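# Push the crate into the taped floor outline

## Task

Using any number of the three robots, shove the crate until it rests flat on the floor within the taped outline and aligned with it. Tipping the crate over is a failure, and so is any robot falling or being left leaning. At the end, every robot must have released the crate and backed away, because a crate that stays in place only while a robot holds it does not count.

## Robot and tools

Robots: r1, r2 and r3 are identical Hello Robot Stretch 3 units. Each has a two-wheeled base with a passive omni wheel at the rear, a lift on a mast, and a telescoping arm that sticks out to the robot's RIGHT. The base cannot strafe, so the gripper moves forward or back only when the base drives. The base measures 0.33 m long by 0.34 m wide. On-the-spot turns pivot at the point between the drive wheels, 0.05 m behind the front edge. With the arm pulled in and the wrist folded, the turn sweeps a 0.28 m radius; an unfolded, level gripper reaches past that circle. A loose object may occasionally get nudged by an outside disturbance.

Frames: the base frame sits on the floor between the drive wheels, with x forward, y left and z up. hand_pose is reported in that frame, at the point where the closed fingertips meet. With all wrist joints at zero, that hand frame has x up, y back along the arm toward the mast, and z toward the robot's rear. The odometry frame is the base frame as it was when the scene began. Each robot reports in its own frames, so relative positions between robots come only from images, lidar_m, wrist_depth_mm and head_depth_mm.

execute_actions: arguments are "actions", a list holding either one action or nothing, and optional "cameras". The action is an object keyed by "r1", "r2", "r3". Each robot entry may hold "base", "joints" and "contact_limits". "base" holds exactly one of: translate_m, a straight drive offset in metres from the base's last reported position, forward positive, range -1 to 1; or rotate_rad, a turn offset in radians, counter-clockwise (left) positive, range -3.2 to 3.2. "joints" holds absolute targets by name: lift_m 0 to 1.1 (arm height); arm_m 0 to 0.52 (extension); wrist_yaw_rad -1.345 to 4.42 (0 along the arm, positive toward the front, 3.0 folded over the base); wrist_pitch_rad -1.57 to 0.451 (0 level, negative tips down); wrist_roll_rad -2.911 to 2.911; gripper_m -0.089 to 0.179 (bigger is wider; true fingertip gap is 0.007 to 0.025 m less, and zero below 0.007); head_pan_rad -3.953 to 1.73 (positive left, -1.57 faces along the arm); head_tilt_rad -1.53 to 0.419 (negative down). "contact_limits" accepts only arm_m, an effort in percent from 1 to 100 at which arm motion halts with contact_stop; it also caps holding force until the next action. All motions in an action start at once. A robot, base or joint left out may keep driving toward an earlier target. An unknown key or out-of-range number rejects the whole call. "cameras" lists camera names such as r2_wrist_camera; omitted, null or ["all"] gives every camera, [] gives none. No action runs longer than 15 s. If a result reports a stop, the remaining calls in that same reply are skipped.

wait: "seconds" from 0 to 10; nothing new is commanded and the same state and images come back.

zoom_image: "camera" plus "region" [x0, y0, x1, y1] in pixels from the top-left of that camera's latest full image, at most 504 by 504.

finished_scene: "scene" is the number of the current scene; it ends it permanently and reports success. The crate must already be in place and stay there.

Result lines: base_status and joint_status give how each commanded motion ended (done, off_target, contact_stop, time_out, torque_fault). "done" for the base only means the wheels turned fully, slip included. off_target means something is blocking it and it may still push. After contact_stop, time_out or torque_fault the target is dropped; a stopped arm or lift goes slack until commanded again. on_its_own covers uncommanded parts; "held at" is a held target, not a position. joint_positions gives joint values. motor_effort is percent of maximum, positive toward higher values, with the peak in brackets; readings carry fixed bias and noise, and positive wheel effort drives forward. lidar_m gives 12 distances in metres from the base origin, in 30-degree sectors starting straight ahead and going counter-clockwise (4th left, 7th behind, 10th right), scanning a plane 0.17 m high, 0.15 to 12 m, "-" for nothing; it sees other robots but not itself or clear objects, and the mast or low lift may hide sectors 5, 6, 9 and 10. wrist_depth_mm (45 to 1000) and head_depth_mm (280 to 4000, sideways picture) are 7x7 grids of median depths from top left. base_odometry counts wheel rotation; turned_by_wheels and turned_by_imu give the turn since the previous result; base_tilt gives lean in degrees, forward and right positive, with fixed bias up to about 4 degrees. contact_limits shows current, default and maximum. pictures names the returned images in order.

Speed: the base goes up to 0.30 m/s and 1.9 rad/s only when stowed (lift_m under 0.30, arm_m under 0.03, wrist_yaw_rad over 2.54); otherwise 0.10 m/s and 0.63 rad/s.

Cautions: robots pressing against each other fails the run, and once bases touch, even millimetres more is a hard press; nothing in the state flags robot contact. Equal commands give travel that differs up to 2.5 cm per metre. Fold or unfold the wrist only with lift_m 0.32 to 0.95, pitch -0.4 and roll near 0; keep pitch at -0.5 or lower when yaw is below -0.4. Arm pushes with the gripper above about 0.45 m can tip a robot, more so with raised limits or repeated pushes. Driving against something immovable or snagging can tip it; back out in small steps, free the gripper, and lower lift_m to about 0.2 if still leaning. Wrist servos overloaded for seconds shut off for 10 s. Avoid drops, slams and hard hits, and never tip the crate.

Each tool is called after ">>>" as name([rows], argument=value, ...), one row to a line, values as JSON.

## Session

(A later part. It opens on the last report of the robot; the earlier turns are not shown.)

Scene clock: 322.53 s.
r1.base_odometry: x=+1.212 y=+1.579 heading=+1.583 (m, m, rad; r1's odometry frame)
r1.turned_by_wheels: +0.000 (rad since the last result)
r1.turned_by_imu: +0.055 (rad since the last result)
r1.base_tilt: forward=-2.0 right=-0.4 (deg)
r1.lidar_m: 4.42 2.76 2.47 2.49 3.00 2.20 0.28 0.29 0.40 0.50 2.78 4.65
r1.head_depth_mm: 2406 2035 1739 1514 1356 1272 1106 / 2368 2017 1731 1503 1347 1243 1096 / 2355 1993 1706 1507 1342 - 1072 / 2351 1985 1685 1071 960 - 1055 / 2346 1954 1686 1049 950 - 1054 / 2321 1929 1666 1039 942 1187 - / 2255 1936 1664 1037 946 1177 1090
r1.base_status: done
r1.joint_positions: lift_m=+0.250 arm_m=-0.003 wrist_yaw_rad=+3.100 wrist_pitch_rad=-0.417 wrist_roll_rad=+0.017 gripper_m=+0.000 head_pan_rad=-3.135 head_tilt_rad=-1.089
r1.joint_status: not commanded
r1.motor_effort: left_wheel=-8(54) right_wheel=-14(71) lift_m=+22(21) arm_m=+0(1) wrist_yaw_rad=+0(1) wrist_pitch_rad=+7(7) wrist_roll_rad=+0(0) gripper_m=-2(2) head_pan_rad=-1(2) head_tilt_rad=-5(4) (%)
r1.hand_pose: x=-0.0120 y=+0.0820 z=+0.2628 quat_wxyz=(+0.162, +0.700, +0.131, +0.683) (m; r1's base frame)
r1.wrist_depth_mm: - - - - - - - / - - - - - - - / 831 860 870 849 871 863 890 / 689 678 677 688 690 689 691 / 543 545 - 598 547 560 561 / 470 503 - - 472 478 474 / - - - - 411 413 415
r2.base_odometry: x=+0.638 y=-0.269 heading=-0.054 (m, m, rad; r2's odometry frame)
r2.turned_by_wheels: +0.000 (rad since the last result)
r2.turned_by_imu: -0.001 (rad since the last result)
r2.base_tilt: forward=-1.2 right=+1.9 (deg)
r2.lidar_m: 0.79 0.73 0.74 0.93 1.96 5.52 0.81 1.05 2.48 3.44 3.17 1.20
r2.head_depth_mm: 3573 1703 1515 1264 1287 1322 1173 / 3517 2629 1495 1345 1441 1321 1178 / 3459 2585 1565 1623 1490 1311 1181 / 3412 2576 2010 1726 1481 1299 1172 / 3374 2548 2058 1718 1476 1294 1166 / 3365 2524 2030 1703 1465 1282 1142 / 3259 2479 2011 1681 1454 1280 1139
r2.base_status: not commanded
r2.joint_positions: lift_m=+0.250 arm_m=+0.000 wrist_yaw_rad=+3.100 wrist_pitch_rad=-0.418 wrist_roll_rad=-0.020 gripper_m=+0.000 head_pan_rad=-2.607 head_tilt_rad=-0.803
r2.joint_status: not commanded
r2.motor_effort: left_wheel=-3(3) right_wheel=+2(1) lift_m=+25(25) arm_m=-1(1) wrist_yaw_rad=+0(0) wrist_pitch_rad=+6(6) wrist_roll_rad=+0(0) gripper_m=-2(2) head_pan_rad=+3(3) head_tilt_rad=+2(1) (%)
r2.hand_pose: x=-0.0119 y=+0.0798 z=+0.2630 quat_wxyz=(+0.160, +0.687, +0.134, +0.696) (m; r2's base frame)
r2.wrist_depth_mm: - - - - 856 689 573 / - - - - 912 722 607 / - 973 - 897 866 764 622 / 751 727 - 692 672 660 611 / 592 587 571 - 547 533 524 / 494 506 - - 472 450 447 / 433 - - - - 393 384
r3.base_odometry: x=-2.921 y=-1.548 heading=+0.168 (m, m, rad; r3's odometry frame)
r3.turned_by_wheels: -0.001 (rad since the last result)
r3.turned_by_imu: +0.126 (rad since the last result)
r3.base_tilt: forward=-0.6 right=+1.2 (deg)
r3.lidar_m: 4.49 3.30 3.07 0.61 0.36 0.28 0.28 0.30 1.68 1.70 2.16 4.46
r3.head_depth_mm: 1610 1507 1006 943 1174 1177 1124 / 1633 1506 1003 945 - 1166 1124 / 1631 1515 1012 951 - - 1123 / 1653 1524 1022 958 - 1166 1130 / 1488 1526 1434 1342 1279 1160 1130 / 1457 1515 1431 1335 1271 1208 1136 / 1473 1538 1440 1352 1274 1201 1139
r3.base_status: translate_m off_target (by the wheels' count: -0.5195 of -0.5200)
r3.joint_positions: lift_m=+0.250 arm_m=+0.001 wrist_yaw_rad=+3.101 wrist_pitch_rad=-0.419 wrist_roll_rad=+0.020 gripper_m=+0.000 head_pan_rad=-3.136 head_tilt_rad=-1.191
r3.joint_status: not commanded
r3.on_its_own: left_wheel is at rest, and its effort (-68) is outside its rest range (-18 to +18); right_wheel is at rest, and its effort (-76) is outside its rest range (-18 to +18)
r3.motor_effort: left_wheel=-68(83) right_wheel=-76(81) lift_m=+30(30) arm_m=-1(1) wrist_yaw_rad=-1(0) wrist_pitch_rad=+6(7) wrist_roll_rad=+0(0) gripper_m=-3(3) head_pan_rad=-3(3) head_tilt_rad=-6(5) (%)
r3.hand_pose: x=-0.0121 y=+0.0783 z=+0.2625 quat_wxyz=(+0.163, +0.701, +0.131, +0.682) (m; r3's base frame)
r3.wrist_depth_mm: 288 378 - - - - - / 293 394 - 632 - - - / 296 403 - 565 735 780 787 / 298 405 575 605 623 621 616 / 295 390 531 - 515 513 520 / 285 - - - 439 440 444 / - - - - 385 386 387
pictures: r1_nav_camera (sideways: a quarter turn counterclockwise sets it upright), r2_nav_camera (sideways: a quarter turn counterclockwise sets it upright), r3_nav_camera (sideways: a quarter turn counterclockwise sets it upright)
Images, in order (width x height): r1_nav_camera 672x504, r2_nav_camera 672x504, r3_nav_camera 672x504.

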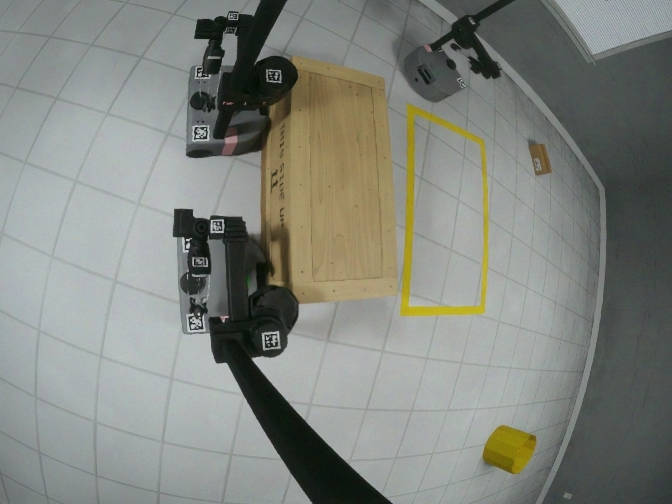

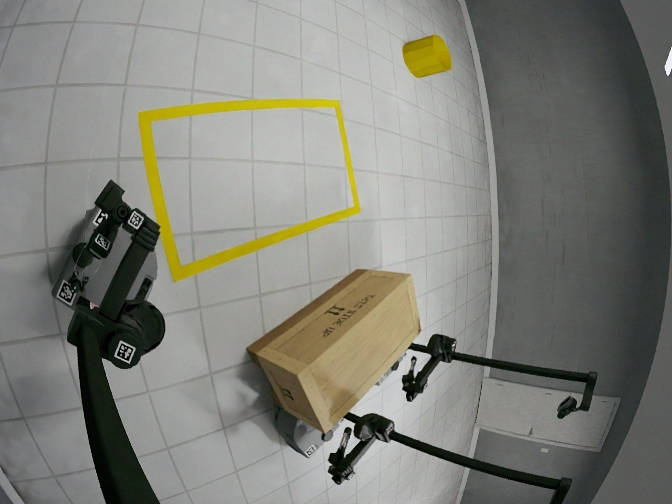

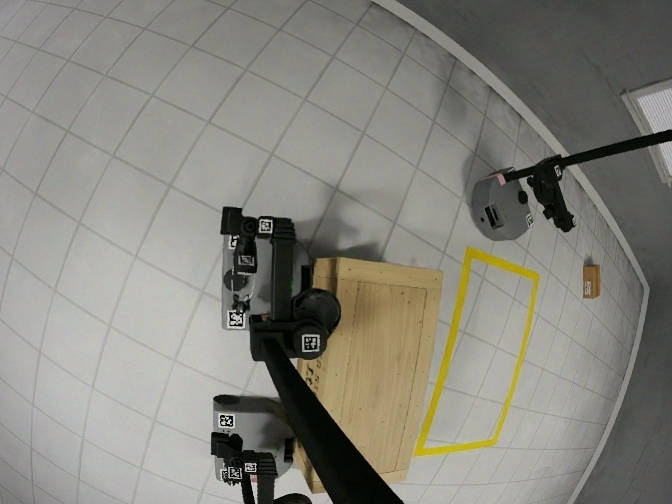

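>>> execute_actions([
  {"r1":{"base":{"rotate_rad":-0.05}},"r3":{"base":{"rotate_rad":-0.13}},"r2":{"base":{"rotate_rad":-1.79},"joints":{"head_pan_rad":-3.14,"head_tilt_rad":-1.0}}},
], cameras=[])

>>> execute_actions([
  {"r1":{"base":{"translate_m":-0.42}},"r3":{"base":{"translate_m":-0.48}},"r2":{"base":{"translate_m":1.0}}},
], cameras=["r1_nav_camera","r2_nav_camera","r3_nav_camera"])

Scene clock: 339.47 s.
r1.base_odometry: x=+1.212 y=+1.579 heading=+1.533 (m, m, rad; r1's odometry frame)
r1.turned_by_wheels: -0.050 (rad since the last result)
r1.turned_by_imu: -0.049 (rad since the last result)
r1.base_tilt: forward=-2.0 right=-0.3 (deg)
r1.lidar_m: 4.69 2.79 2.47 2.48 2.90 2.20 0.28 0.29 0.38 0.49 2.70 4.66
r1.head_depth_mm: 2414 2024 1748 1517 1364 1275 1108 / 2398 2010 1723 1502 1347 1241 1094 / 2360 1981 1708 1507 1341 - 1068 / 2342 1960 1694 1420 978 - 1058 / 2295 1935 1684 1048 951 - 1050 / 2294 1947 1673 1044 942 1191 - / 2256 1923 1650 1035 942 1167 1094
r1.base_status: done
r1.joint_positions: lift_m=+0.250 arm_m=-0.003 wrist_yaw_rad=+3.100 wrist_pitch_rad=-0.417 wrist_roll_rad=+0.017 gripper_m=+0.000 head_pan_rad=-3.135 head_tilt_rad=-1.089
r1.joint_status: not commanded
r1.motor_effort: left_wheel=-1(2) right_wheel=-7(21) lift_m=+21(21) arm_m=+0(1) wrist_yaw_rad=+0(0) wrist_pitch_rad=+7(7) wrist_roll_rad=+0(0) gripper_m=-2(2) head_pan_rad=-2(2) head_tilt_rad=-4(3) (%)
r1.hand_pose: x=-0.0120 y=+0.0820 z=+0.2628 quat_wxyz=(+0.162, +0.700, +0.131, +0.683) (m; r1's base frame)
r1.wrist_depth_mm: - - - - - - - / - - - - - - - / 871 869 846 856 878 879 882 / 683 677 683 700 688 687 679 / 564 561 - 592 556 566 574 / 467 507 - - 476 468 475 / - - - - 408 416 408
r2.base_odometry: x=+0.638 y=-0.269 heading=-1.844 (m, m, rad; r2's odometry frame)
r2.turned_by_wheels: -1.790 (rad since the last result)
r2.turned_by_imu: -1.811 (rad since the last result)
r2.base_tilt: forward=-1.2 right=+1.8 (deg)
r2.lidar_m: 2.47 3.19 1.68 0.88 0.73 0.73 0.82 1.30 5.48 0.81 0.85 3.97
r2.head_depth_mm: 737 837 968 1142 1325 1256 1107 / 796 915 1062 1291 1362 1237 1107 / 865 1006 1197 1440 1350 1277 - / 945 1113 1358 1479 1348 - - / 1044 1254 1550 1490 1341 1247 - / 1162 1443 1633 1477 1341 1226 - / 1321 1668 1657 1464 1323 1205 1102
r2.base_status: done
r2.joint_positions: lift_m=+0.250 arm_m=+0.000 wrist_yaw_rad=+3.100 wrist_pitch_rad=-0.418 wrist_roll_rad=-0.020 gripper_m=+0.000 head_pan_rad=-3.133 head_tilt_rad=-0.988
r2.joint_status: all done
r2.motor_effort: left_wheel=+2(17) right_wheel=-1(7) lift_m=+25(25) arm_m=-1(1) wrist_yaw_rad=+0(0) wrist_pitch_rad=+6(6) wrist_roll_rad=+0(0) gripper_m=-2(2) head_pan_rad=-3(32) head_tilt_rad=-5(21) (%)
r2.hand_pose: x=-0.0119 y=+0.0798 z=+0.2630 quat_wxyz=(+0.160, +0.687, +0.134, +0.696) (m; r2's base frame)
r2.wrist_depth_mm: 556 635 - - - - - / 575 679 - - - - 951 / 603 716 - 912 879 836 825 / 617 699 - 694 675 657 642 / 596 585 576 - 549 532 527 / 495 502 - - 468 453 444 / 438 - - - - 394 386
r3.base_odometry: x=-2.921 y=-1.548 heading=+0.038 (m, m, rad; r3's odometry frame)
r3.turned_by_wheels: -0.130 (rad since the last result)
r3.turned_by_imu: -0.123 (rad since the last result)
r3.base_tilt: forward=-0.7 right=+1.3 (deg)
r3.lidar_m: 4.47 3.50 3.07 0.61 0.41 0.29 0.28 0.28 1.68 1.68 1.98 3.52
r3.head_depth_mm: 1621 1505 1001 953 1242 1173 1122 / 1627 1512 1003 953 - 1170 1121 / 1629 1509 1007 958 - - 1130 / 1640 1524 1013 958 - 1164 1130 / 1644 1519 1408 1318 1280 1170 1129 / 1643 1528 1435 1345 1275 1203 1137 / 1498 1546 1431 1351 1269 1197 1140
r3.base_status: done
r3.joint_positions: lift_m=+0.250 arm_m=+0.001 wrist_yaw_rad=+3.101 wrist_pitch_rad=-0.419 wrist_roll_rad=+0.020 gripper_m=+0.000 head_pan_rad=-3.136 head_tilt_rad=-1.191
r3.joint_status: not commanded
r3.on_its_own: right_wheel is at rest, and its effort (-25) is outside its rest range (-18 to +18)
r3.motor_effort: left_wheel=-3(48) right_wheel=-25(74) lift_m=+30(30) arm_m=-1(1) wrist_yaw_rad=-1(0) wrist_pitch_rad=+7(6) wrist_roll_rad=+0(1) gripper_m=-3(3) head_pan_rad=-3(3) head_tilt_rad=-7(7) (%)
r3.hand_pose: x=-0.0121 y=+0.0783 z=+0.2625 quat_wxyz=(+0.163, +0.701, +0.131, +0.682) (m; r3's base frame)
r3.wrist_depth_mm: 323 462 - - - - - / 322 474 - 637 - - - / 322 471 - 571 788 793 785 / 323 468 615 596 617 618 620 / 318 435 537 - 515 517 517 / 305 - - - 441 442 442 / - - - - 384 384 384
pictures: none
No camera images: the call's "cameras" was empty. Leave "cameras" out to get every camera's image.

Scene clock: 344.50 s.
r1.base_odometry: x=+1.197 y=+1.159 heading=+1.533 (m, m, rad; r1's odometry frame)
r1.turned_by_wheels: +0.000 (rad since the last result)
r1.turned_by_imu: +0.042 (rad since the last result)
r1.base_tilt: forward=-1.9 right=-0.5 (deg)
r1.lidar_m: 4.69 2.90 2.59 2.60 1.90 1.87 0.28 0.28 0.35 0.48 2.62 4.90
r1.head_depth_mm: 2415 2011 1721 1516 1364 1270 1110 / 2378 1997 1718 1503 1353 1255 1096 / 2373 1988 1706 1493 1346 - 1069 / 2338 1969 1695 1471 1318 - 1060 / 2319 1941 1663 1051 954 - 1059 / 2306 1586 1583 1040 940 1164 - / 1326 1786 1601 1037 927 1147 1089
r1.base_status: translate_m off_target (by the wheels' count: -0.4199 of -0.4200)
r1.joint_positions: lift_m=+0.250 arm_m=-0.003 wrist_yaw_rad=+3.100 wrist_pitch_rad=-0.417 wrist_roll_rad=+0.017 gripper_m=+0.000 head_pan_rad=-3.135 head_tilt_rad=-1.089
r1.joint_status: not commanded
r1.on_its_own: right_wheel is at rest, and its effort (-31) is outside its rest range (-18 to +18)
r1.motor_effort: left_wheel=-6(42) right_wheel=-31(63) lift_m=+21(21) arm_m=-1(0) wrist_yaw_rad=+0(1) wrist_pitch_rad=+7(7) wrist_roll_rad=+0(0) gripper_m=-3(2) head_pan_rad=-2(1) head_tilt_rad=-4(4) (%)
r1.hand_pose: x=-0.0120 y=+0.0820 z=+0.2628 quat_wxyz=(+0.162, +0.700, +0.131, +0.683) (m; r1's base frame)
r1.wrist_depth_mm: - - - - - - - / - - - - - - - / 881 848 902 854 885 863 867 / 700 684 691 687 702 704 686 / 563 550 - 604 551 561 569 / 482 503 - - 483 475 487 / - - - - 414 415 413
r2.base_odometry: x=+0.369 y=-1.232 heading=-1.844 (m, m, rad; r2's odometry frame)
r2.turned_by_wheels: +0.000 (rad since the last result)
r2.turned_by_imu: -0.001 (rad since the last result)
r2.base_tilt: forward=-1.1 right=+1.7 (deg)
r2.lidar_m: 1.51 2.55 2.54 1.79 1.49 1.48 1.65 0.78 0.67 0.68 3.26 1.50
r2.head_depth_mm: 1530 1743 1726 1519 1375 1258 1109 / 1653 1853 1694 1522 1364 1239 1106 / 1798 1920 1695 1510 1350 1278 - / 1963 1936 1685 1495 1348 - - / 2119 1897 1666 1487 1339 1251 - / 2192 1891 1662 1475 1330 1224 - / 2178 1878 1639 1470 1322 1206 1099
r2.base_status: done
r2.joint_positions: lift_m=+0.250 arm_m=+0.000 wrist_yaw_rad=+3.100 wrist_pitch_rad=-0.418 wrist_roll_rad=-0.020 gripper_m=+0.000 head_pan_rad=-3.133 head_tilt_rad=-0.988
r2.joint_status: not commanded
r2.motor_effort: left_wheel=+2(14) right_wheel=-1(4) lift_m=+25(25) arm_m=-1(1) wrist_yaw_rad=+0(0) wrist_pitch_rad=+6(6) wrist_roll_rad=+0(0) gripper_m=-2(2) head_pan_rad=-4(4) head_tilt_rad=-5(5) (%)
r2.hand_pose: x=-0.0119 y=+0.0798 z=+0.2630 quat_wxyz=(+0.160, +0.687, +0.134, +0.696) (m; r2's base frame)
r2.wrist_depth_mm: - - - - - - - / - - - - - - - / - 968 - 901 881 840 820 / 747 734 - 690 678 660 639 / 596 580 570 - 544 538 526 / 500 503 - - 470 451 443 / 437 - - - - 391 385
r3.base_odometry: x=-3.400 y=-1.566 heading=+0.038 (m, m, rad; r3's odometry frame)
r3.turned_by_wheels: -0.001 (rad since the last result)
r3.turned_by_imu: +0.116 (rad since the last result)
r3.base_tilt: forward=-0.7 right=+1.3 (deg)
r3.lidar_m: 4.82 3.40 3.17 0.60 0.41 0.29 0.28 0.28 1.60 1.62 2.04 4.30
r3.head_depth_mm: 1424 1496 1003 948 1247 1180 1120 / 1472 1515 1002 953 - 1164 1122 / 1618 1513 1009 955 - - 1118 / 1625 1525 1010 958 - 1170 1127 / 1633 1536 1403 1321 1287 1176 1134 / 1649 1530 1434 1339 1276 1203 1138 / 1646 1530 1437 1343 1275 1204 1138
r3.base_status: translate_m off_target (by the wheels' count: -0.4795 of -0.4800)
r3.joint_positions: lift_m=+0.250 arm_m=+0.001 wrist_yaw_rad=+3.101 wrist_pitch_rad=-0.419 wrist_roll_rad=+0.020 gripper_m=+0.000 head_pan_rad=-3.136 head_tilt_rad=-1.191
r3.joint_status: not commanded
r3.on_its_own: left_wheel is at rest, and its effort (-63) is outside its rest range (-18 to +18); right_wheel is at rest, and its effort (-68) is outside its rest range (-18 to +18)
r3.motor_effort: left_wheel=-63(72) right_wheel=-68(73) lift_m=+30(30) arm_m=-1(1) wrist_yaw_rad=-1(1) wrist_pitch_rad=+6(6) wrist_roll_rad=-1(1) gripper_m=-3(3) head_pan_rad=-3(3) head_tilt_rad=-6(6) (%)
r3.hand_pose: x=-0.0121 y=+0.0783 z=+0.2625 quat_wxyz=(+0.163, +0.701, +0.131, +0.682) (m; r3's base frame)
r3.wrist_depth_mm: 329 475 - - - - - / 330 486 - 637 - - - / 326 483 - 572 790 785 779 / 324 475 630 610 624 626 623 / 320 441 535 - 516 516 518 / 306 - - - 438 442 442 / - - - - 385 385 383
pictures: r1_nav_camera (sideways: a quarter turn counterclockwise sets it upright), r2_nav_camera (sideways: a quarter turn counterclockwise sets it upright), r3_nav_camera (sideways: a quarter turn counterclockwise sets it upright)
Images, in order (width x height): r1_nav_camera 672x504, r2_nav_camera 672x504, r3_nav_camera 672x504.

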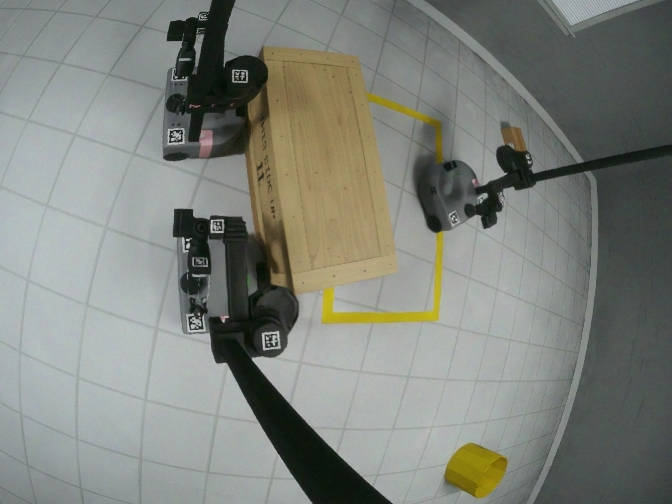

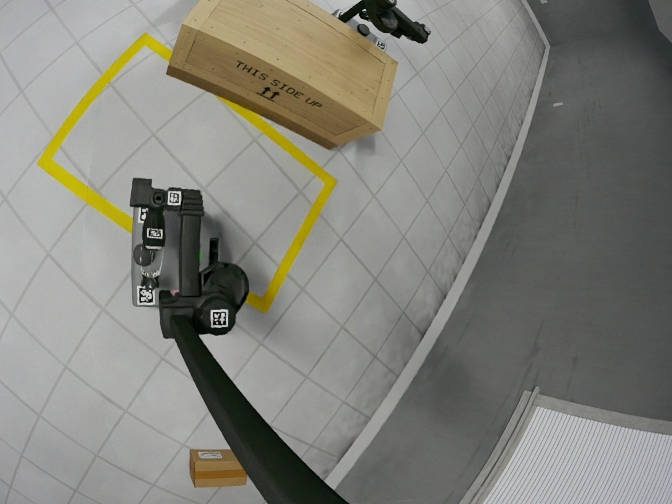

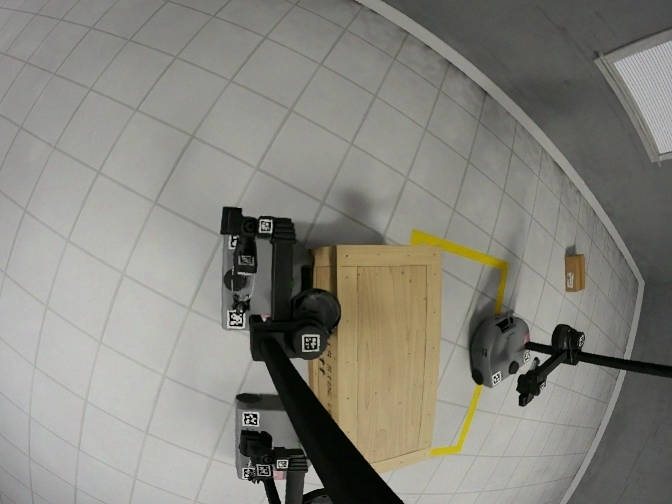

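>>> execute_actions([
  {"r1":{"base":{"translate_m":0.4}},"r3":{"base":{"translate_m":0.003}},"r2":{"base":{"translate_m":0.18}}},
], cameras=[])

>>> execute_actions([
  {"r1":{"base":{"rotate_rad":0.45}},"r2":{"base":{"rotate_rad":1.21}},"r3":{"base":{"rotate_rad":-0.1}}},
], cameras=[])

>>> execute_actions([
  {"r1":{"base":{"translate_m":-0.25}},"r2":{"base":{"translate_m":-0.40}}},
], cameras=["r1_nav_camera","r2_nav_camera","r3_nav_camera"])

Scene clock: 359.87 s.
r1.base_odometry: x=+1.212 y=+1.559 heading=+1.533 (m, m, rad; r1's odometry frame)
r1.turned_by_wheels: +0.000 (rad since the last result)
r1.turned_by_imu: +0.002 (rad since the last result)
r1.base_tilt: forward=-2.0 right=-0.5 (deg)
r1.lidar_m: 4.46 2.76 2.47 2.47 2.97 2.18 0.67 0.68 0.61 2.30 2.76 4.70
r1.head_depth_mm: 2446 2011 1743 1529 1357 1273 1107 / 2388 2004 1719 1522 1344 1249 1095 / 2404 1978 1713 1502 1341 - 1073 / 2340 1935 1632 1446 1346 - 1060 / 1738 1829 1187 1288 1329 - 1052 / 2211 1850 1183 1261 1307 1224 - / 2281 1913 1174 1223 1315 1186 1088
r1.base_status: done
r1.joint_positions: lift_m=+0.250 arm_m=-0.003 wrist_yaw_rad=+3.100 wrist_pitch_rad=-0.417 wrist_roll_rad=+0.017 gripper_m=+0.000 head_pan_rad=-3.135 head_tilt_rad=-1.089
r1.joint_status: not commanded
r1.motor_effort: left_wheel=-1(8) right_wheel=+2(17) lift_m=+21(21) arm_m=+0(0) wrist_yaw_rad=-1(1) wrist_pitch_rad=+7(7) wrist_roll_rad=+0(0) gripper_m=-1(2) head_pan_rad=-2(2) head_tilt_rad=-4(4) (%)
r1.hand_pose: x=-0.0120 y=+0.0820 z=+0.2628 quat_wxyz=(+0.162, +0.700, +0.131, +0.683) (m; r1's base frame)
r1.wrist_depth_mm: - - - - - - - / - - - - - - - / 863 880 891 876 844 903 876 / 686 678 703 678 695 684 697 / 566 546 - 591 558 558 575 / 476 506 - - 475 472 476 / - - - - 415 414 417
r2.base_odometry: x=+0.320 y=-1.405 heading=-1.843 (m, m, rad; r2's odometry frame)
r2.turned_by_wheels: +0.000 (rad since the last result)
r2.turned_by_imu: -0.001 (rad since the last result)
r2.base_tilt: forward=-1.2 right=+1.9 (deg)
r2.lidar_m: 1.34 2.44 2.42 1.96 1.63 1.62 1.81 0.84 0.72 0.72 3.11 1.33
r2.head_depth_mm: 1673 1856 1719 1529 1369 1260 1109 / 1810 1908 1701 1518 1364 1240 1105 / 1970 1938 1695 1508 1350 1284 - / 2091 1912 1672 1495 1345 - - / 2178 1907 1685 1480 1332 1249 - / 2205 1890 1649 1484 1329 1220 - / 2180 1883 1642 1468 1325 1206 1101
r2.base_status: done
r2.joint_positions: lift_m=+0.250 arm_m=+0.000 wrist_yaw_rad=+3.100 wrist_pitch_rad=-0.418 wrist_roll_rad=-0.020 gripper_m=+0.000 head_pan_rad=-3.133 head_tilt_rad=-0.989
r2.joint_status: not commanded
r2.motor_effort: left_wheel=+2(14) right_wheel=-1(5) lift_m=+25(26) arm_m=-1(1) wrist_yaw_rad=-1(0) wrist_pitch_rad=+6(6) wrist_roll_rad=+0(0) gripper_m=-3(2) head_pan_rad=-3(4) head_tilt_rad=-5(6) (%)
r2.hand_pose: x=-0.0119 y=+0.0798 z=+0.2630 quat_wxyz=(+0.160, +0.687, +0.134, +0.696) (m; r2's base frame)
r2.wrist_depth_mm: - - - - - - - / - - - - - - - / - 965 - 908 868 849 812 / 749 733 - 687 677 656 645 / 596 581 576 - 546 533 525 / 498 505 - - 474 455 444 / 438 - - - - 396 386
r3.base_odometry: x=-3.397 y=-1.566 heading=+0.038 (m, m, rad; r3's odometry frame)
r3.turned_by_wheels: +0.000 (rad since the last result)
r3.turned_by_imu: +0.000 (rad since the last result)
r3.base_tilt: forward=-0.7 right=+1.2 (deg)
r3.lidar_m: 4.86 3.41 0.67 3.20 0.42 0.30 0.28 0.29 1.60 1.62 2.05 4.34
r3.head_depth_mm: 1515 1500 1000 954 1248 1177 1119 / 1629 1520 1010 955 - 1164 1125 / 1639 1514 1010 951 - - 1126 / 1633 1521 1009 960 - 1167 1130 / 1635 1538 1393 1325 1277 1172 1134 / 1650 1534 1427 1336 1267 1201 1140 / 1647 1534 1432 1342 1269 1201 1135
r3.base_status: done
r3.joint_positions: lift_m=+0.250 arm_m=+0.001 wrist_yaw_rad=+3.101 wrist_pitch_rad=-0.419 wrist_roll_rad=+0.020 gripper_m=+0.000 head_pan_rad=-3.136 head_tilt_rad=-1.191
r3.joint_status: not commanded
r3.motor_effort: left_wheel=+0(51) right_wheel=+2(57) lift_m=+30(30) arm_m=-1(0) wrist_yaw_rad=+0(1) wrist_pitch_rad=+7(7) wrist_roll_rad=+0(0) gripper_m=-3(2) head_pan_rad=-3(3) head_tilt_rad=-6(6) (%)
r3.hand_pose: x=-0.0120 y=+0.0783 z=+0.2625 quat_wxyz=(+0.163, +0.701, +0.131, +0.682) (m; r3's base frame)
r3.wrist_depth_mm: 331 479 - - - - - / 330 483 - - 681 626 - / 328 486 - 790 575 522 749 / 330 480 628 618 601 574 620 / 325 444 537 - 518 519 516 / 307 - - - 439 441 439 / - - - - 386 387 383
pictures: none
No camera images: the call's "cameras" was empty. Leave "cameras" out to get every camera's image.

Scene clock: 361.90 s.
r1.base_odometry: x=+1.212 y=+1.559 heading=+1.983 (m, m, rad; r1's odometry frame)
r1.turned_by_wheels: +0.450 (rad since the last result)
r1.turned_by_imu: +0.452 (rad since the last result)
r1.base_tilt: forward=-2.0 right=-0.5 (deg)
r1.lidar_m: 2.85 2.46 2.46 2.83 4.06 0.68 0.68 0.60 2.30 2.64 4.50 4.68
r1.head_depth_mm: 1504 1757 1700 1522 1346 1270 1112 / 2389 1870 1213 1236 1349 1247 1098 / 2322 1984 1211 1258 1343 - 1075 / 2346 1958 1198 1340 1344 - 1061 / 2328 1962 1199 1408 1316 - 1051 / 2274 1946 1206 1294 1295 1227 - / 2280 1925 936 1124 1267 1174 1092
r1.base_status: done
r1.joint_positions: lift_m=+0.250 arm_m=-0.003 wrist_yaw_rad=+3.100 wrist_pitch_rad=-0.417 wrist_roll_rad=+0.017 gripper_m=+0.000 head_pan_rad=-3.135 head_tilt_rad=-1.089
r1.joint_status: not commanded
r1.motor_effort: left_wheel=-1(6) right_wheel=+3(9) lift_m=+21(22) arm_m=-1(0) wrist_yaw_rad=+0(0) wrist_pitch_rad=+7(7) wrist_roll_rad=+0(0) gripper_m=-3(2) head_pan_rad=-2(1) head_tilt_rad=-4(5) (%)
r1.hand_pose: x=-0.0120 y=+0.0820 z=+0.2628 quat_wxyz=(+0.162, +0.700, +0.131, +0.683) (m; r1's base frame)
r1.wrist_depth_mm: - - - - - - - / - - - - - - - / 876 881 873 884 886 874 893 / 679 681 672 682 672 684 670 / 556 554 - 610 552 556 579 / 473 497 - - 480 474 472 / - - - - 412 409 415
r2.base_odometry: x=+0.320 y=-1.405 heading=-0.634 (m, m, rad; r2's odometry frame)
r2.turned_by_wheels: +1.210 (rad since the last result)
r2.turned_by_imu: +1.223 (rad since the last result)
r2.base_tilt: forward=-1.2 right=+1.6 (deg)
r2.lidar_m: 2.43 1.79 1.62 1.63 1.98 0.77 0.72 3.44 3.10 1.33 2.68 2.42
r2.head_depth_mm: 1366 1346 1222 1420 1373 1263 1108 / 2308 1913 1216 1388 1363 1240 1106 / 2252 1899 1210 1370 1359 1280 - / 1836 1757 1192 1355 1347 - - / 1817 1802 1231 1436 1344 1251 - / 2200 1891 1662 1471 1333 1224 - / 2193 1882 1633 1466 1321 1205 1104
r2.base_status: done
r2.joint_positions: lift_m=+0.250 arm_m=+0.000 wrist_yaw_rad=+3.100 wrist_pitch_rad=-0.418 wrist_roll_rad=-0.020 gripper_m=+0.000 head_pan_rad=-3.134 head_tilt_rad=-0.989
r2.joint_status: not commanded
r2.motor_effort: left_wheel=-3(13) right_wheel=+2(7) lift_m=+25(25) arm_m=-1(1) wrist_yaw_rad=+0(0) wrist_pitch_rad=+6(7) wrist_roll_rad=+0(0) gripper_m=-2(2) head_pan_rad=-3(3) head_tilt_rad=-5(4) (%)
r2.hand_pose: x=-0.0119 y=+0.0798 z=+0.2630 quat_wxyz=(+0.160, +0.687, +0.134, +0.696) (m; r2's base frame)
r2.wrist_depth_mm: - - - - - - - / - - - - - - 867 / - 973 - 912 883 850 793 / 759 735 - 685 672 651 638 / 602 585 573 - 552 538 524 / 497 506 - - 472 453 443 / 437 - - - - 393 385
r3.base_odometry: x=-3.397 y=-1.566 heading=-0.062 (m, m, rad; r3's odometry frame)
r3.turned_by_wheels: -0.100 (rad since the last result)
r3.turned_by_imu: -0.098 (rad since the last result)
r3.base_tilt: forward=-0.7 right=+1.2 (deg)
r3.lidar_m: 4.79 3.56 0.67 0.72 0.47 0.31 0.28 0.28 1.60 1.61 1.91 3.46
r3.head_depth_mm: 1466 1513 1001 959 1256 1170 1123 / 1619 1513 1003 960 - 1159 1127 / 1625 1516 1010 954 - - 1123 / 1643 1525 1012 959 - 1172 1124 / 1633 1539 1018 968 1273 1171 1134 / 1648 1534 1430 1347 1274 1201 1141 / 1651 1538 1442 1342 1263 1198 1135
r3.base_status: done
r3.joint_positions: lift_m=+0.250 arm_m=+0.001 wrist_yaw_rad=+3.101 wrist_pitch_rad=-0.419 wrist_roll_rad=+0.020 gripper_m=+0.000 head_pan_rad=-3.136 head_tilt_rad=-1.191
r3.joint_status: not commanded
r3.motor_effort: left_wheel=+2(9) right_wheel=-2(9) lift_m=+30(30) arm_m=-1(1) wrist_yaw_rad=+0(1) wrist_pitch_rad=+6(6) wrist_roll_rad=+0(0) gripper_m=-3(3) head_pan_rad=-3(3) head_tilt_rad=-6(7) (%)
r3.hand_pose: x=-0.0120 y=+0.0783 z=+0.2625 quat_wxyz=(+0.163, +0.701, +0.131, +0.682) (m; r3's base frame)
r3.wrist_depth_mm: 384 582 - - - - - / 378 597 - - 623 630 - / 370 571 - 785 529 516 745 / 361 560 624 628 574 577 625 / 353 503 533 - 519 514 516 / 330 - - - 438 442 439 / - - - - 387 387 388
pictures: none
No camera images: the call's "cameras" was empty. Leave "cameras" out to get every camera's image.

Scene clock: 364.90 s.
r1.base_odometry: x=+1.312 y=+1.330 heading=+1.983 (m, m, rad; r1's odometry frame)
r1.turned_by_wheels: +0.000 (rad since the last result)
r1.turned_by_imu: +0.000 (rad since the last result)
r1.base_tilt: forward=-1.9 right=-0.4 (deg)
r1.lidar_m: 3.07 2.64 2.64 3.04 3.90 0.44 0.44 0.39 0.49 2.44 4.19 4.86
r1.head_depth_mm: 2275 1993 1455 1442 1335 1263 1100 / 2375 1953 1437 1068 1050 1240 1097 / 2271 1964 1712 1057 1138 - 1076 / 2365 1968 1197 1057 1231 - 1062 / 2319 1942 1191 1063 1287 - 1050 / 2271 1932 1182 1080 1188 1206 - / 2190 1923 1202 921 838 1135 1091
r1.base_status: done
r1.joint_positions: lift_m=+0.250 arm_m=-0.003 wrist_yaw_rad=+3.100 wrist_pitch_rad=-0.417 wrist_roll_rad=+0.017 gripper_m=+0.000 head_pan_rad=-3.135 head_tilt_rad=-1.089
r1.joint_status: not commanded
r1.motor_effort: left_wheel=-1(7) right_wheel=+3(6) lift_m=+21(21) arm_m=+0(1) wrist_yaw_rad=+1(1) wrist_pitch_rad=+7(7) wrist_roll_rad=+0(0) gripper_m=-3(1) head_pan_rad=-2(1) head_tilt_rad=-5(5) (%)
r1.hand_pose: x=-0.0120 y=+0.0820 z=+0.2628 quat_wxyz=(+0.162, +0.700, +0.131, +0.683) (m; r1's base frame)
r1.wrist_depth_mm: - - - - - - - / - - - - - - - / 864 889 882 886 863 901 900 / 685 663 679 687 706 679 701 / 525 556 - 590 581 570 561 / 460 510 - - 475 472 472 / - - - - 402 420 417
r2.base_odometry: x=-0.002 y=-1.168 heading=-0.634 (m, m, rad; r2's odometry frame)
r2.turned_by_wheels: +0.000 (rad since the last result)
r2.turned_by_imu: -0.001 (rad since the last result)
r2.base_tilt: forward=-1.2 right=+1.9 (deg)
r2.lidar_m: 2.80 1.95 1.75 1.77 0.51 0.35 0.32 0.33 2.97 1.44 1.41 2.79
r2.head_depth_mm: 2310 1968 1427 1084 1000 1247 1112 / 2299 1943 1706 1081 994 1221 1103 / 2267 1815 1501 1071 977 1150 - / 2250 1184 1447 1064 973 - - / 2112 1790 1579 1053 964 1194 - / 2205 1895 1656 1477 1336 1223 - / 2185 1876 1642 1469 1327 1205 1107
r2.base_status: done
r2.joint_positions: lift_m=+0.250 arm_m=+0.000 wrist_yaw_rad=+3.100 wrist_pitch_rad=-0.418 wrist_roll_rad=-0.020 gripper_m=+0.000 head_pan_rad=-3.134 head_tilt_rad=-0.989
r2.joint_status: not commanded
r2.motor_effort: left_wheel=-3(16) right_wheel=+2(3) lift_m=+26(25) arm_m=-1(1) wrist_yaw_rad=+0(0) wrist_pitch_rad=+6(7) wrist_roll_rad=+0(0) gripper_m=-2(2) head_pan_rad=-3(3) head_tilt_rad=-4(5) (%)
r2.hand_pose: x=-0.0119 y=+0.0798 z=+0.2630 quat_wxyz=(+0.160, +0.687, +0.134, +0.696) (m; r2's base frame)
r2.wrist_depth_mm: 437 645 - - - - - / 432 669 - - - - - / 416 651 - 912 871 850 830 / 409 626 - 692 679 660 640 / 399 557 571 - 546 533 521 / 386 504 - - 475 452 443 / 355 - - - - 391 385
r3.base_odometry: x=-3.397 y=-1.566 heading=-0.062 (m, m, rad; r3's odometry frame)
r3.turned_by_wheels: +0.000 (rad since the last result)
r3.turned_by_imu: +0.000 (rad since the last result)
r3.base_tilt: forward=-0.7 right=+1.3 (deg)
r3.lidar_m: 4.79 3.55 3.16 0.49 0.47 0.31 0.28 0.28 1.60 1.61 1.90 3.48
r3.head_depth_mm: 1625 1314 1005 958 1257 1058 1112 / 1630 1503 1007 959 - 1172 1125 / 1630 1526 1013 956 - - 1126 / 1633 1516 1013 958 - 1171 1134 / 1639 1522 1020 972 1280 1165 1134 / 1640 1533 1426 1350 1267 1204 1138 / 1646 1537 1435 1346 1270 1197 1139
r3.base_status: not commanded
r3.joint_positions: lift_m=+0.250 arm_m=+0.001 wrist_yaw_rad=+3.101 wrist_pitch_rad=-0.419 wrist_roll_rad=+0.020 gripper_m=+0.000 head_pan_rad=-3.136 head_tilt_rad=-1.191
r3.joint_status: not commanded
r3.motor_effort: left_wheel=+2(2) right_wheel=-2(2) lift_m=+31(30) arm_m=-1(1) wrist_yaw_rad=+0(1) wrist_pitch_rad=+6(6) wrist_roll_rad=+0(0) gripper_m=-2(3) head_pan_rad=-3(3) head_tilt_rad=-7(7) (%)
r3.hand_pose: x=-0.0120 y=+0.0783 z=+0.2625 quat_wxyz=(+0.163, +0.701, +0.131, +0.682) (m; r3's base frame)
r3.wrist_depth_mm: 378 581 - - - - - / 375 593 - 620 - - - / 369 578 - 464 462 792 787 / 361 563 625 423 477 622 625 / 352 501 537 - 519 519 520 / 330 - - - 442 441 442 / - - - - 384 384 386
pictures: r1_nav_camera (sideways: a quarter turn counterclockwise sets it upright), r2_nav_camera (sideways: a quarter turn counterclockwise sets it upright), r3_nav_camera (sideways: a quarter turn counterclockwise sets it upright)
Images, in order (width x height): r1_nav_camera 672x504, r2_nav_camera 672x504, r3_nav_camera 672x504.

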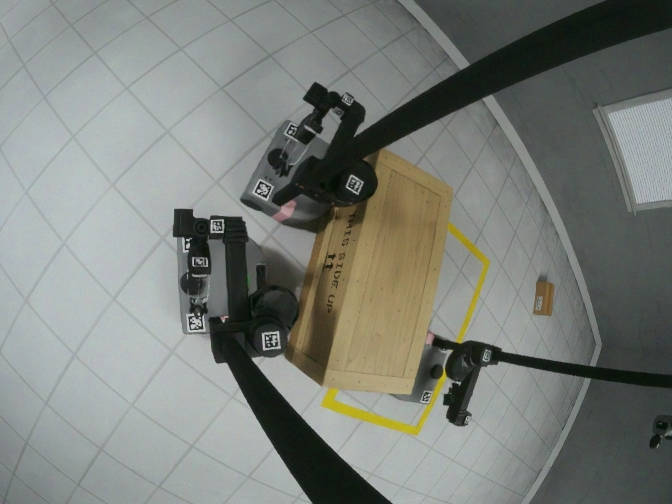

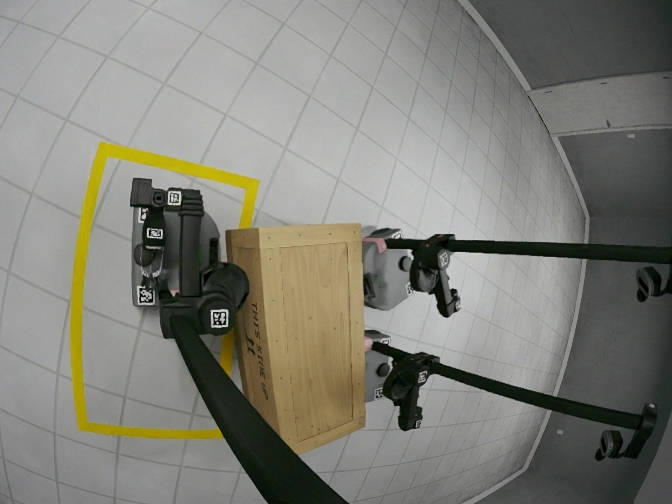

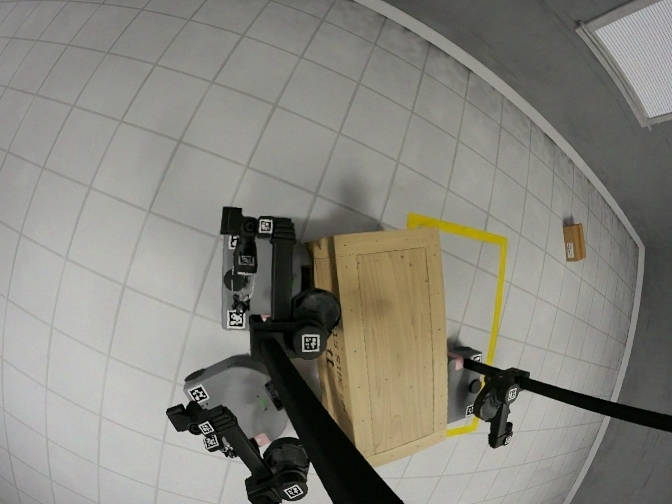

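>>> execute_actions([
  {"r1":{"base":{"rotate_rad":-0.6}},"r2":{"base":{"translate_m":-0.04}}},
], cameras=[])

>>> execute_actions([
  {"r1":{"base":{"translate_m":0.05}},"r2":{"base":{"translate_m":-0.09}},"r3":{"base":{"translate_m":-0.12}}},
], cameras=["r1_nav_camera","r2_nav_camera","r3_nav_camera"])

Scene clock: 369.73 s.
r1.base_odometry: x=+1.312 y=+1.330 heading=+1.383 (m, m, rad; r1's odometry frame)
r1.turned_by_wheels: -0.600 (rad since the last result)
r1.turned_by_imu: -0.601 (rad since the last result)
r1.base_tilt: forward=-2.0 right=-0.3 (deg)
r1.lidar_m: 4.87 3.21 2.65 2.64 2.93 2.07 0.44 0.44 0.40 0.39 2.36 3.70
r1.head_depth_mm: 2402 2021 1729 1517 1351 1259 1111 / 2381 2008 1716 1505 1343 1238 1101 / 2359 1989 1721 1503 1333 - 1074 / 2331 1951 1669 1070 1300 - 1056 / 2326 1960 1354 1048 1257 - 1058 / 2277 1159 1141 1039 1158 1215 - / 2179 1878 1651 1035 1063 1179 1074
r1.base_status: done
r1.joint_positions: lift_m=+0.250 arm_m=-0.003 wrist_yaw_rad=+3.100 wrist_pitch_rad=-0.417 wrist_roll_rad=+0.017 gripper_m=+0.000 head_pan_rad=-3.135 head_tilt_rad=-1.089
r1.joint_status: not commanded
r1.motor_effort: left_wheel=+2(7) right_wheel=-3(8) lift_m=+21(21) arm_m=-1(1) wrist_yaw_rad=+0(0) wrist_pitch_rad=+7(7) wrist_roll_rad=+0(0) gripper_m=-3(2) head_pan_rad=-2(2) head_tilt_rad=-4(5) (%)
r1.hand_pose: x=-0.0120 y=+0.0819 z=+0.2628 quat_wxyz=(+0.162, +0.700, +0.131, +0.683) (m; r1's base frame)
r1.wrist_depth_mm: - - - - - - - / - - - - - - - / 883 869 872 887 879 877 872 / 692 700 677 686 685 685 684 / 542 549 - 609 559 561 558 / 476 503 - - 477 469 480 / - - - - 408 408 419
r2.base_odometry: x=-0.034 y=-1.145 heading=-0.634 (m, m, rad; r2's odometry frame)
r2.turned_by_wheels: +0.000 (rad since the last result)
r2.turned_by_imu: -0.001 (rad since the last result)
r2.base_tilt: forward=-1.2 right=+1.7 (deg)
r2.lidar_m: 2.85 1.96 1.77 1.78 0.45 0.31 0.28 0.29 2.97 1.48 1.42 2.83
r2.head_depth_mm: 2326 1962 1369 1084 975 1225 1107 / 2297 1954 1699 1076 971 1206 1104 / 2267 1930 1641 1069 962 1004 - / 2262 1916 1467 1060 956 - - / 2120 1136 1456 1053 950 1025 - / 2206 1895 1658 1472 1329 1222 - / 2184 1873 1647 1469 1321 1209 1101
r2.base_status: done
r2.joint_positions: lift_m=+0.250 arm_m=+0.000 wrist_yaw_rad=+3.100 wrist_pitch_rad=-0.418 wrist_roll_rad=-0.020 gripper_m=+0.000 head_pan_rad=-3.134 head_tilt_rad=-0.989
r2.joint_status: not commanded
r2.motor_effort: left_wheel=-2(15) right_wheel=+2(4) lift_m=+25(25) arm_m=-1(1) wrist_yaw_rad=+0(0) wrist_pitch_rad=+6(7) wrist_roll_rad=+0(0) gripper_m=-2(2) head_pan_rad=-3(4) head_tilt_rad=-5(5) (%)
r2.hand_pose: x=-0.0119 y=+0.0798 z=+0.2630 quat_wxyz=(+0.160, +0.687, +0.134, +0.696) (m; r2's base frame)
r2.wrist_depth_mm: 380 566 - - - - - / 376 588 - - - - - / 364 571 - 900 870 849 820 / 357 543 - 693 682 656 639 / 355 521 572 - 552 531 523 / 347 476 - - 471 449 441 / 320 - - - - 391 387
r3.base_odometry: x=-3.397 y=-1.566 heading=-0.062 (m, m, rad; r3's odometry frame)
r3.turned_by_wheels: +0.000 (rad since the last result)
r3.turned_by_imu: +0.000 (rad since the last result)
r3.base_tilt: forward=-0.7 right=+1.2 (deg)
r3.lidar_m: 4.79 3.54 3.16 0.49 0.47 0.31 0.28 0.28 1.60 1.60 1.90 3.47
r3.head_depth_mm: 1618 1308 1003 958 1257 1167 1123 / 1621 1512 1008 963 - 1165 1123 / 1621 1512 1013 953 - - 1127 / 1642 1532 1008 957 - 1169 1129 / 1642 1521 1021 970 1271 1170 1132 / 1647 1534 1432 1342 1279 1203 1135 / 1635 1534 1434 1347 1276 1198 1138
r3.base_status: not commanded
r3.joint_positions: lift_m=+0.250 arm_m=+0.001 wrist_yaw_rad=+3.101 wrist_pitch_rad=-0.419 wrist_roll_rad=+0.020 gripper_m=+0.000 head_pan_rad=-3.136 head_tilt_rad=-1.191
r3.joint_status: not commanded
r3.motor_effort: left_wheel=+2(2) right_wheel=-1(1) lift_m=+30(30) arm_m=-1(0) wrist_yaw_rad=-1(0) wrist_pitch_rad=+6(6) wrist_roll_rad=-1(0) gripper_m=-3(3) head_pan_rad=-3(3) head_tilt_rad=-7(6) (%)
r3.hand_pose: x=-0.0120 y=+0.0783 z=+0.2625 quat_wxyz=(+0.163, +0.701, +0.131, +0.682) (m; r3's base frame)
r3.wrist_depth_mm: 381 578 - - - - - / 374 593 - 628 - - - / 369 574 - 464 710 781 786 / 362 559 625 501 573 626 623 / 352 502 539 - 519 521 515 / 332 - - - 439 439 443 / - - - - 383 386 384
pictures: none
No camera images: the call's "cameras" was empty. Leave "cameras" out to get every camera's image.

Scene clock: 372.13 s.
r1.base_odometry: x=+1.321 y=+1.379 heading=+1.383 (m, m, rad; r1's odometry frame)
r1.turned_by_wheels: +0.000 (rad since the last result)
r1.turned_by_imu: +0.001 (rad since the last result)
r1.base_tilt: forward=-1.9 right=-0.4 (deg)
r1.lidar_m: 4.81 3.19 2.65 2.63 2.91 2.12 0.43 0.44 0.46 0.52 2.36 3.73
r1.head_depth_mm: 2403 2017 1733 1525 1350 1270 1107 / 2371 1996 1728 1511 1350 1247 1093 / 2354 1986 1703 1498 1340 - 1073 / 2365 1959 1634 1423 1303 - 1061 / 2328 1948 1150 1048 1252 - 1051 / 2305 1151 1135 1042 1216 1223 - / 2142 1921 1668 1032 1192 1170 1088
r1.base_status: done
r1.joint_positions: lift_m=+0.250 arm_m=-0.003 wrist_yaw_rad=+3.100 wrist_pitch_rad=-0.417 wrist_roll_rad=+0.017 gripper_m=+0.000 head_pan_rad=-3.135 head_tilt_rad=-1.089
r1.joint_status: not commanded
r1.motor_effort: left_wheel=+2(8) right_wheel=-2(7) lift_m=+22(21) arm_m=-1(0) wrist_yaw_rad=+0(1) wrist_pitch_rad=+7(7) wrist_roll_rad=+0(0) gripper_m=-2(1) head_pan_rad=-2(2) head_tilt_rad=-4(5) (%)
r1.hand_pose: x=-0.0120 y=+0.0819 z=+0.2628 quat_wxyz=(+0.162, +0.700, +0.131, +0.683) (m; r1's base frame)
r1.wrist_depth_mm: - - - - - - - / - - - - - - - / 864 873 869 876 883 877 886 / 661 686 687 685 690 681 674 / 541 573 - 608 554 561 565 / 472 504 - - 471 468 472 / - - - - 417 405 414
r2.base_odometry: x=-0.107 y=-1.092 heading=-0.633 (m, m, rad; r2's odometry frame)
r2.turned_by_wheels: +0.000 (rad since the last result)
r2.turned_by_imu: +0.098 (rad since the last result)
r2.base_tilt: forward=-1.1 right=+1.8 (deg)
r2.lidar_m: 2.77 1.91 1.79 0.62 0.33 0.28 0.27 0.31 2.94 1.45 1.44 2.90
r2.head_depth_mm: 2322 1954 1714 1329 978 905 1108 / 2277 1956 1684 1073 969 918 1103 / 2259 1934 1452 1070 962 909 - / 2125 1146 1424 1061 956 - - / 2221 1900 1662 1486 963 1092 - / 2197 1883 1653 1478 1331 1226 - / 2176 1867 1649 1465 1326 1202 1106
r2.base_status: translate_m off_target (by the wheels' count: -0.0898 of -0.0900)
r2.joint_positions: lift_m=+0.250 arm_m=+0.000 wrist_yaw_rad=+3.100 wrist_pitch_rad=-0.417 wrist_roll_rad=-0.020 gripper_m=+0.000 head_pan_rad=-3.134 head_tilt_rad=-0.990
r2.joint_status: not commanded
r2.on_its_own: left_wheel is at rest, and its effort (-29) is outside its rest range (-18 to +18); right_wheel is at rest, and its effort (-27) is outside its rest range (-18 to +18)
r2.motor_effort: left_wheel=-29(62) right_wheel=-27(45) lift_m=+25(25) arm_m=-1(1) wrist_yaw_rad=+0(1) wrist_pitch_rad=+6(6) wrist_roll_rad=+0(0) gripper_m=-3(2) head_pan_rad=-3(3) head_tilt_rad=-4(5) (%)
r2.hand_pose: x=-0.0120 y=+0.0798 z=+0.2631 quat_wxyz=(+0.160, +0.687, +0.134, +0.696) (m; r2's base frame)
r2.wrist_depth_mm: 274 334 - - - - - / 269 354 - - - - - / 275 361 - 919 880 853 808 / 276 365 - 685 672 657 638 / 279 369 506 - 549 537 525 / 279 351 - - 474 454 442 / 269 - - - - 392 385
r3.base_odometry: x=-3.517 y=-1.558 heading=-0.063 (m, m, rad; r3's odometry frame)
r3.turned_by_wheels: -0.001 (rad since the last result)
r3.turned_by_imu: +0.158 (rad since the last result)
r3.base_tilt: forward=-0.7 right=+1.2 (deg)
r3.lidar_m: 4.79 3.35 0.52 0.59 0.33 0.28 0.28 0.31 1.58 1.61 2.12 4.83
r3.head_depth_mm: 1625 1514 1000 944 1000 1175 1104 / 1616 1511 998 945 - 1161 1125 / 1621 1513 1006 953 - - 1127 / 1639 1512 1014 963 - 1160 1133 / 1649 1532 1432 1315 1285 1166 1132 / 1654 1533 1434 1342 1276 1201 1135 / 1648 1530 1438 1345 1265 1187 1138
r3.base_status: translate_m off_target (by the wheels' count: -0.1195 of -0.1200)
r3.joint_positions: lift_m=+0.250 arm_m=+0.001 wrist_yaw_rad=+3.101 wrist_pitch_rad=-0.419 wrist_roll_rad=+0.020 gripper_m=+0.000 head_pan_rad=-3.136 head_tilt_rad=-1.191
r3.joint_status: not commanded
r3.on_its_own: left_wheel is at rest, and its effort (-61) is outside its rest range (-18 to +18); right_wheel is at rest, and its effort (-62) is outside its rest range (-18 to +18)
r3.motor_effort: left_wheel=-61(80) right_wheel=-62(93) lift_m=+30(30) arm_m=-1(1) wrist_yaw_rad=-1(1) wrist_pitch_rad=+6(7) wrist_roll_rad=+0(0) gripper_m=-3(3) head_pan_rad=-2(2) head_tilt_rad=-7(6) (%)
r3.hand_pose: x=-0.0121 y=+0.0783 z=+0.2625 quat_wxyz=(+0.163, +0.701, +0.131, +0.682) (m; r3's base frame)
r3.wrist_depth_mm: 256 325 - - - 584 - / 265 341 - - 622 - - / 268 352 - 713 466 486 782 / 275 363 474 606 483 444 612 / 283 358 504 - 509 492 518 / 276 - - - 440 440 441 / - - - - 385 385 386
pictures: r1_nav_camera (sideways: a quarter turn counterclockwise sets it upright), r2_nav_camera (sideways: a quarter turn counterclockwise sets it upright), r3_nav_camera (sideways: a quarter turn counterclockwise sets it upright)
Images, in order (width x height): r1_nav_camera 672x504, r2_nav_camera 672x504, r3_nav_camera 672x504.

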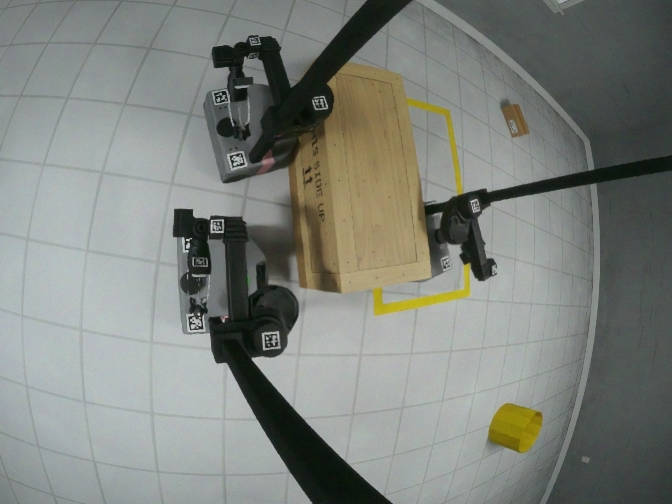

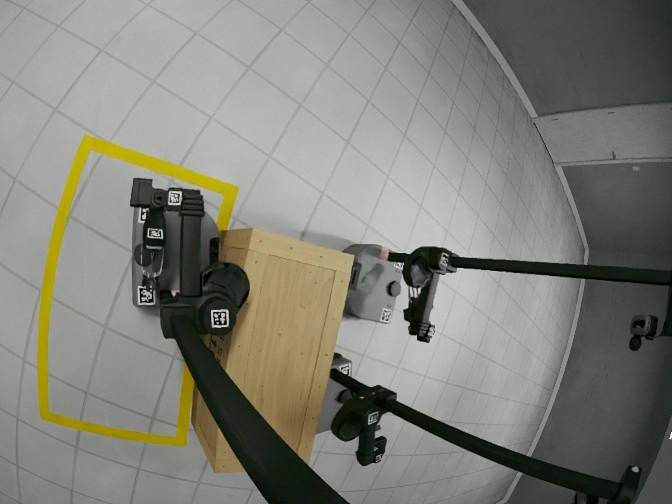

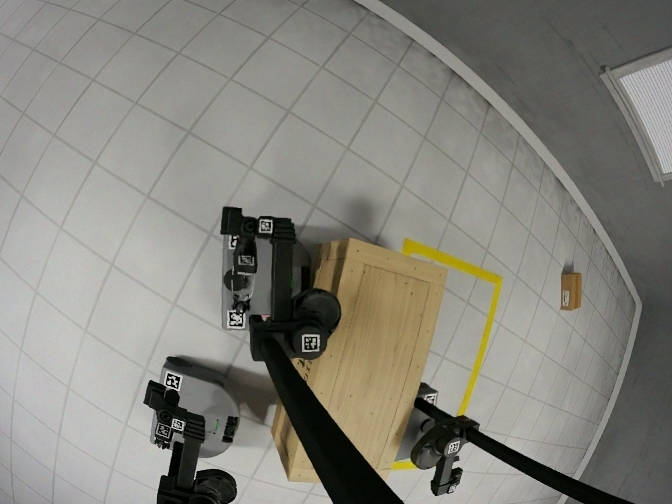

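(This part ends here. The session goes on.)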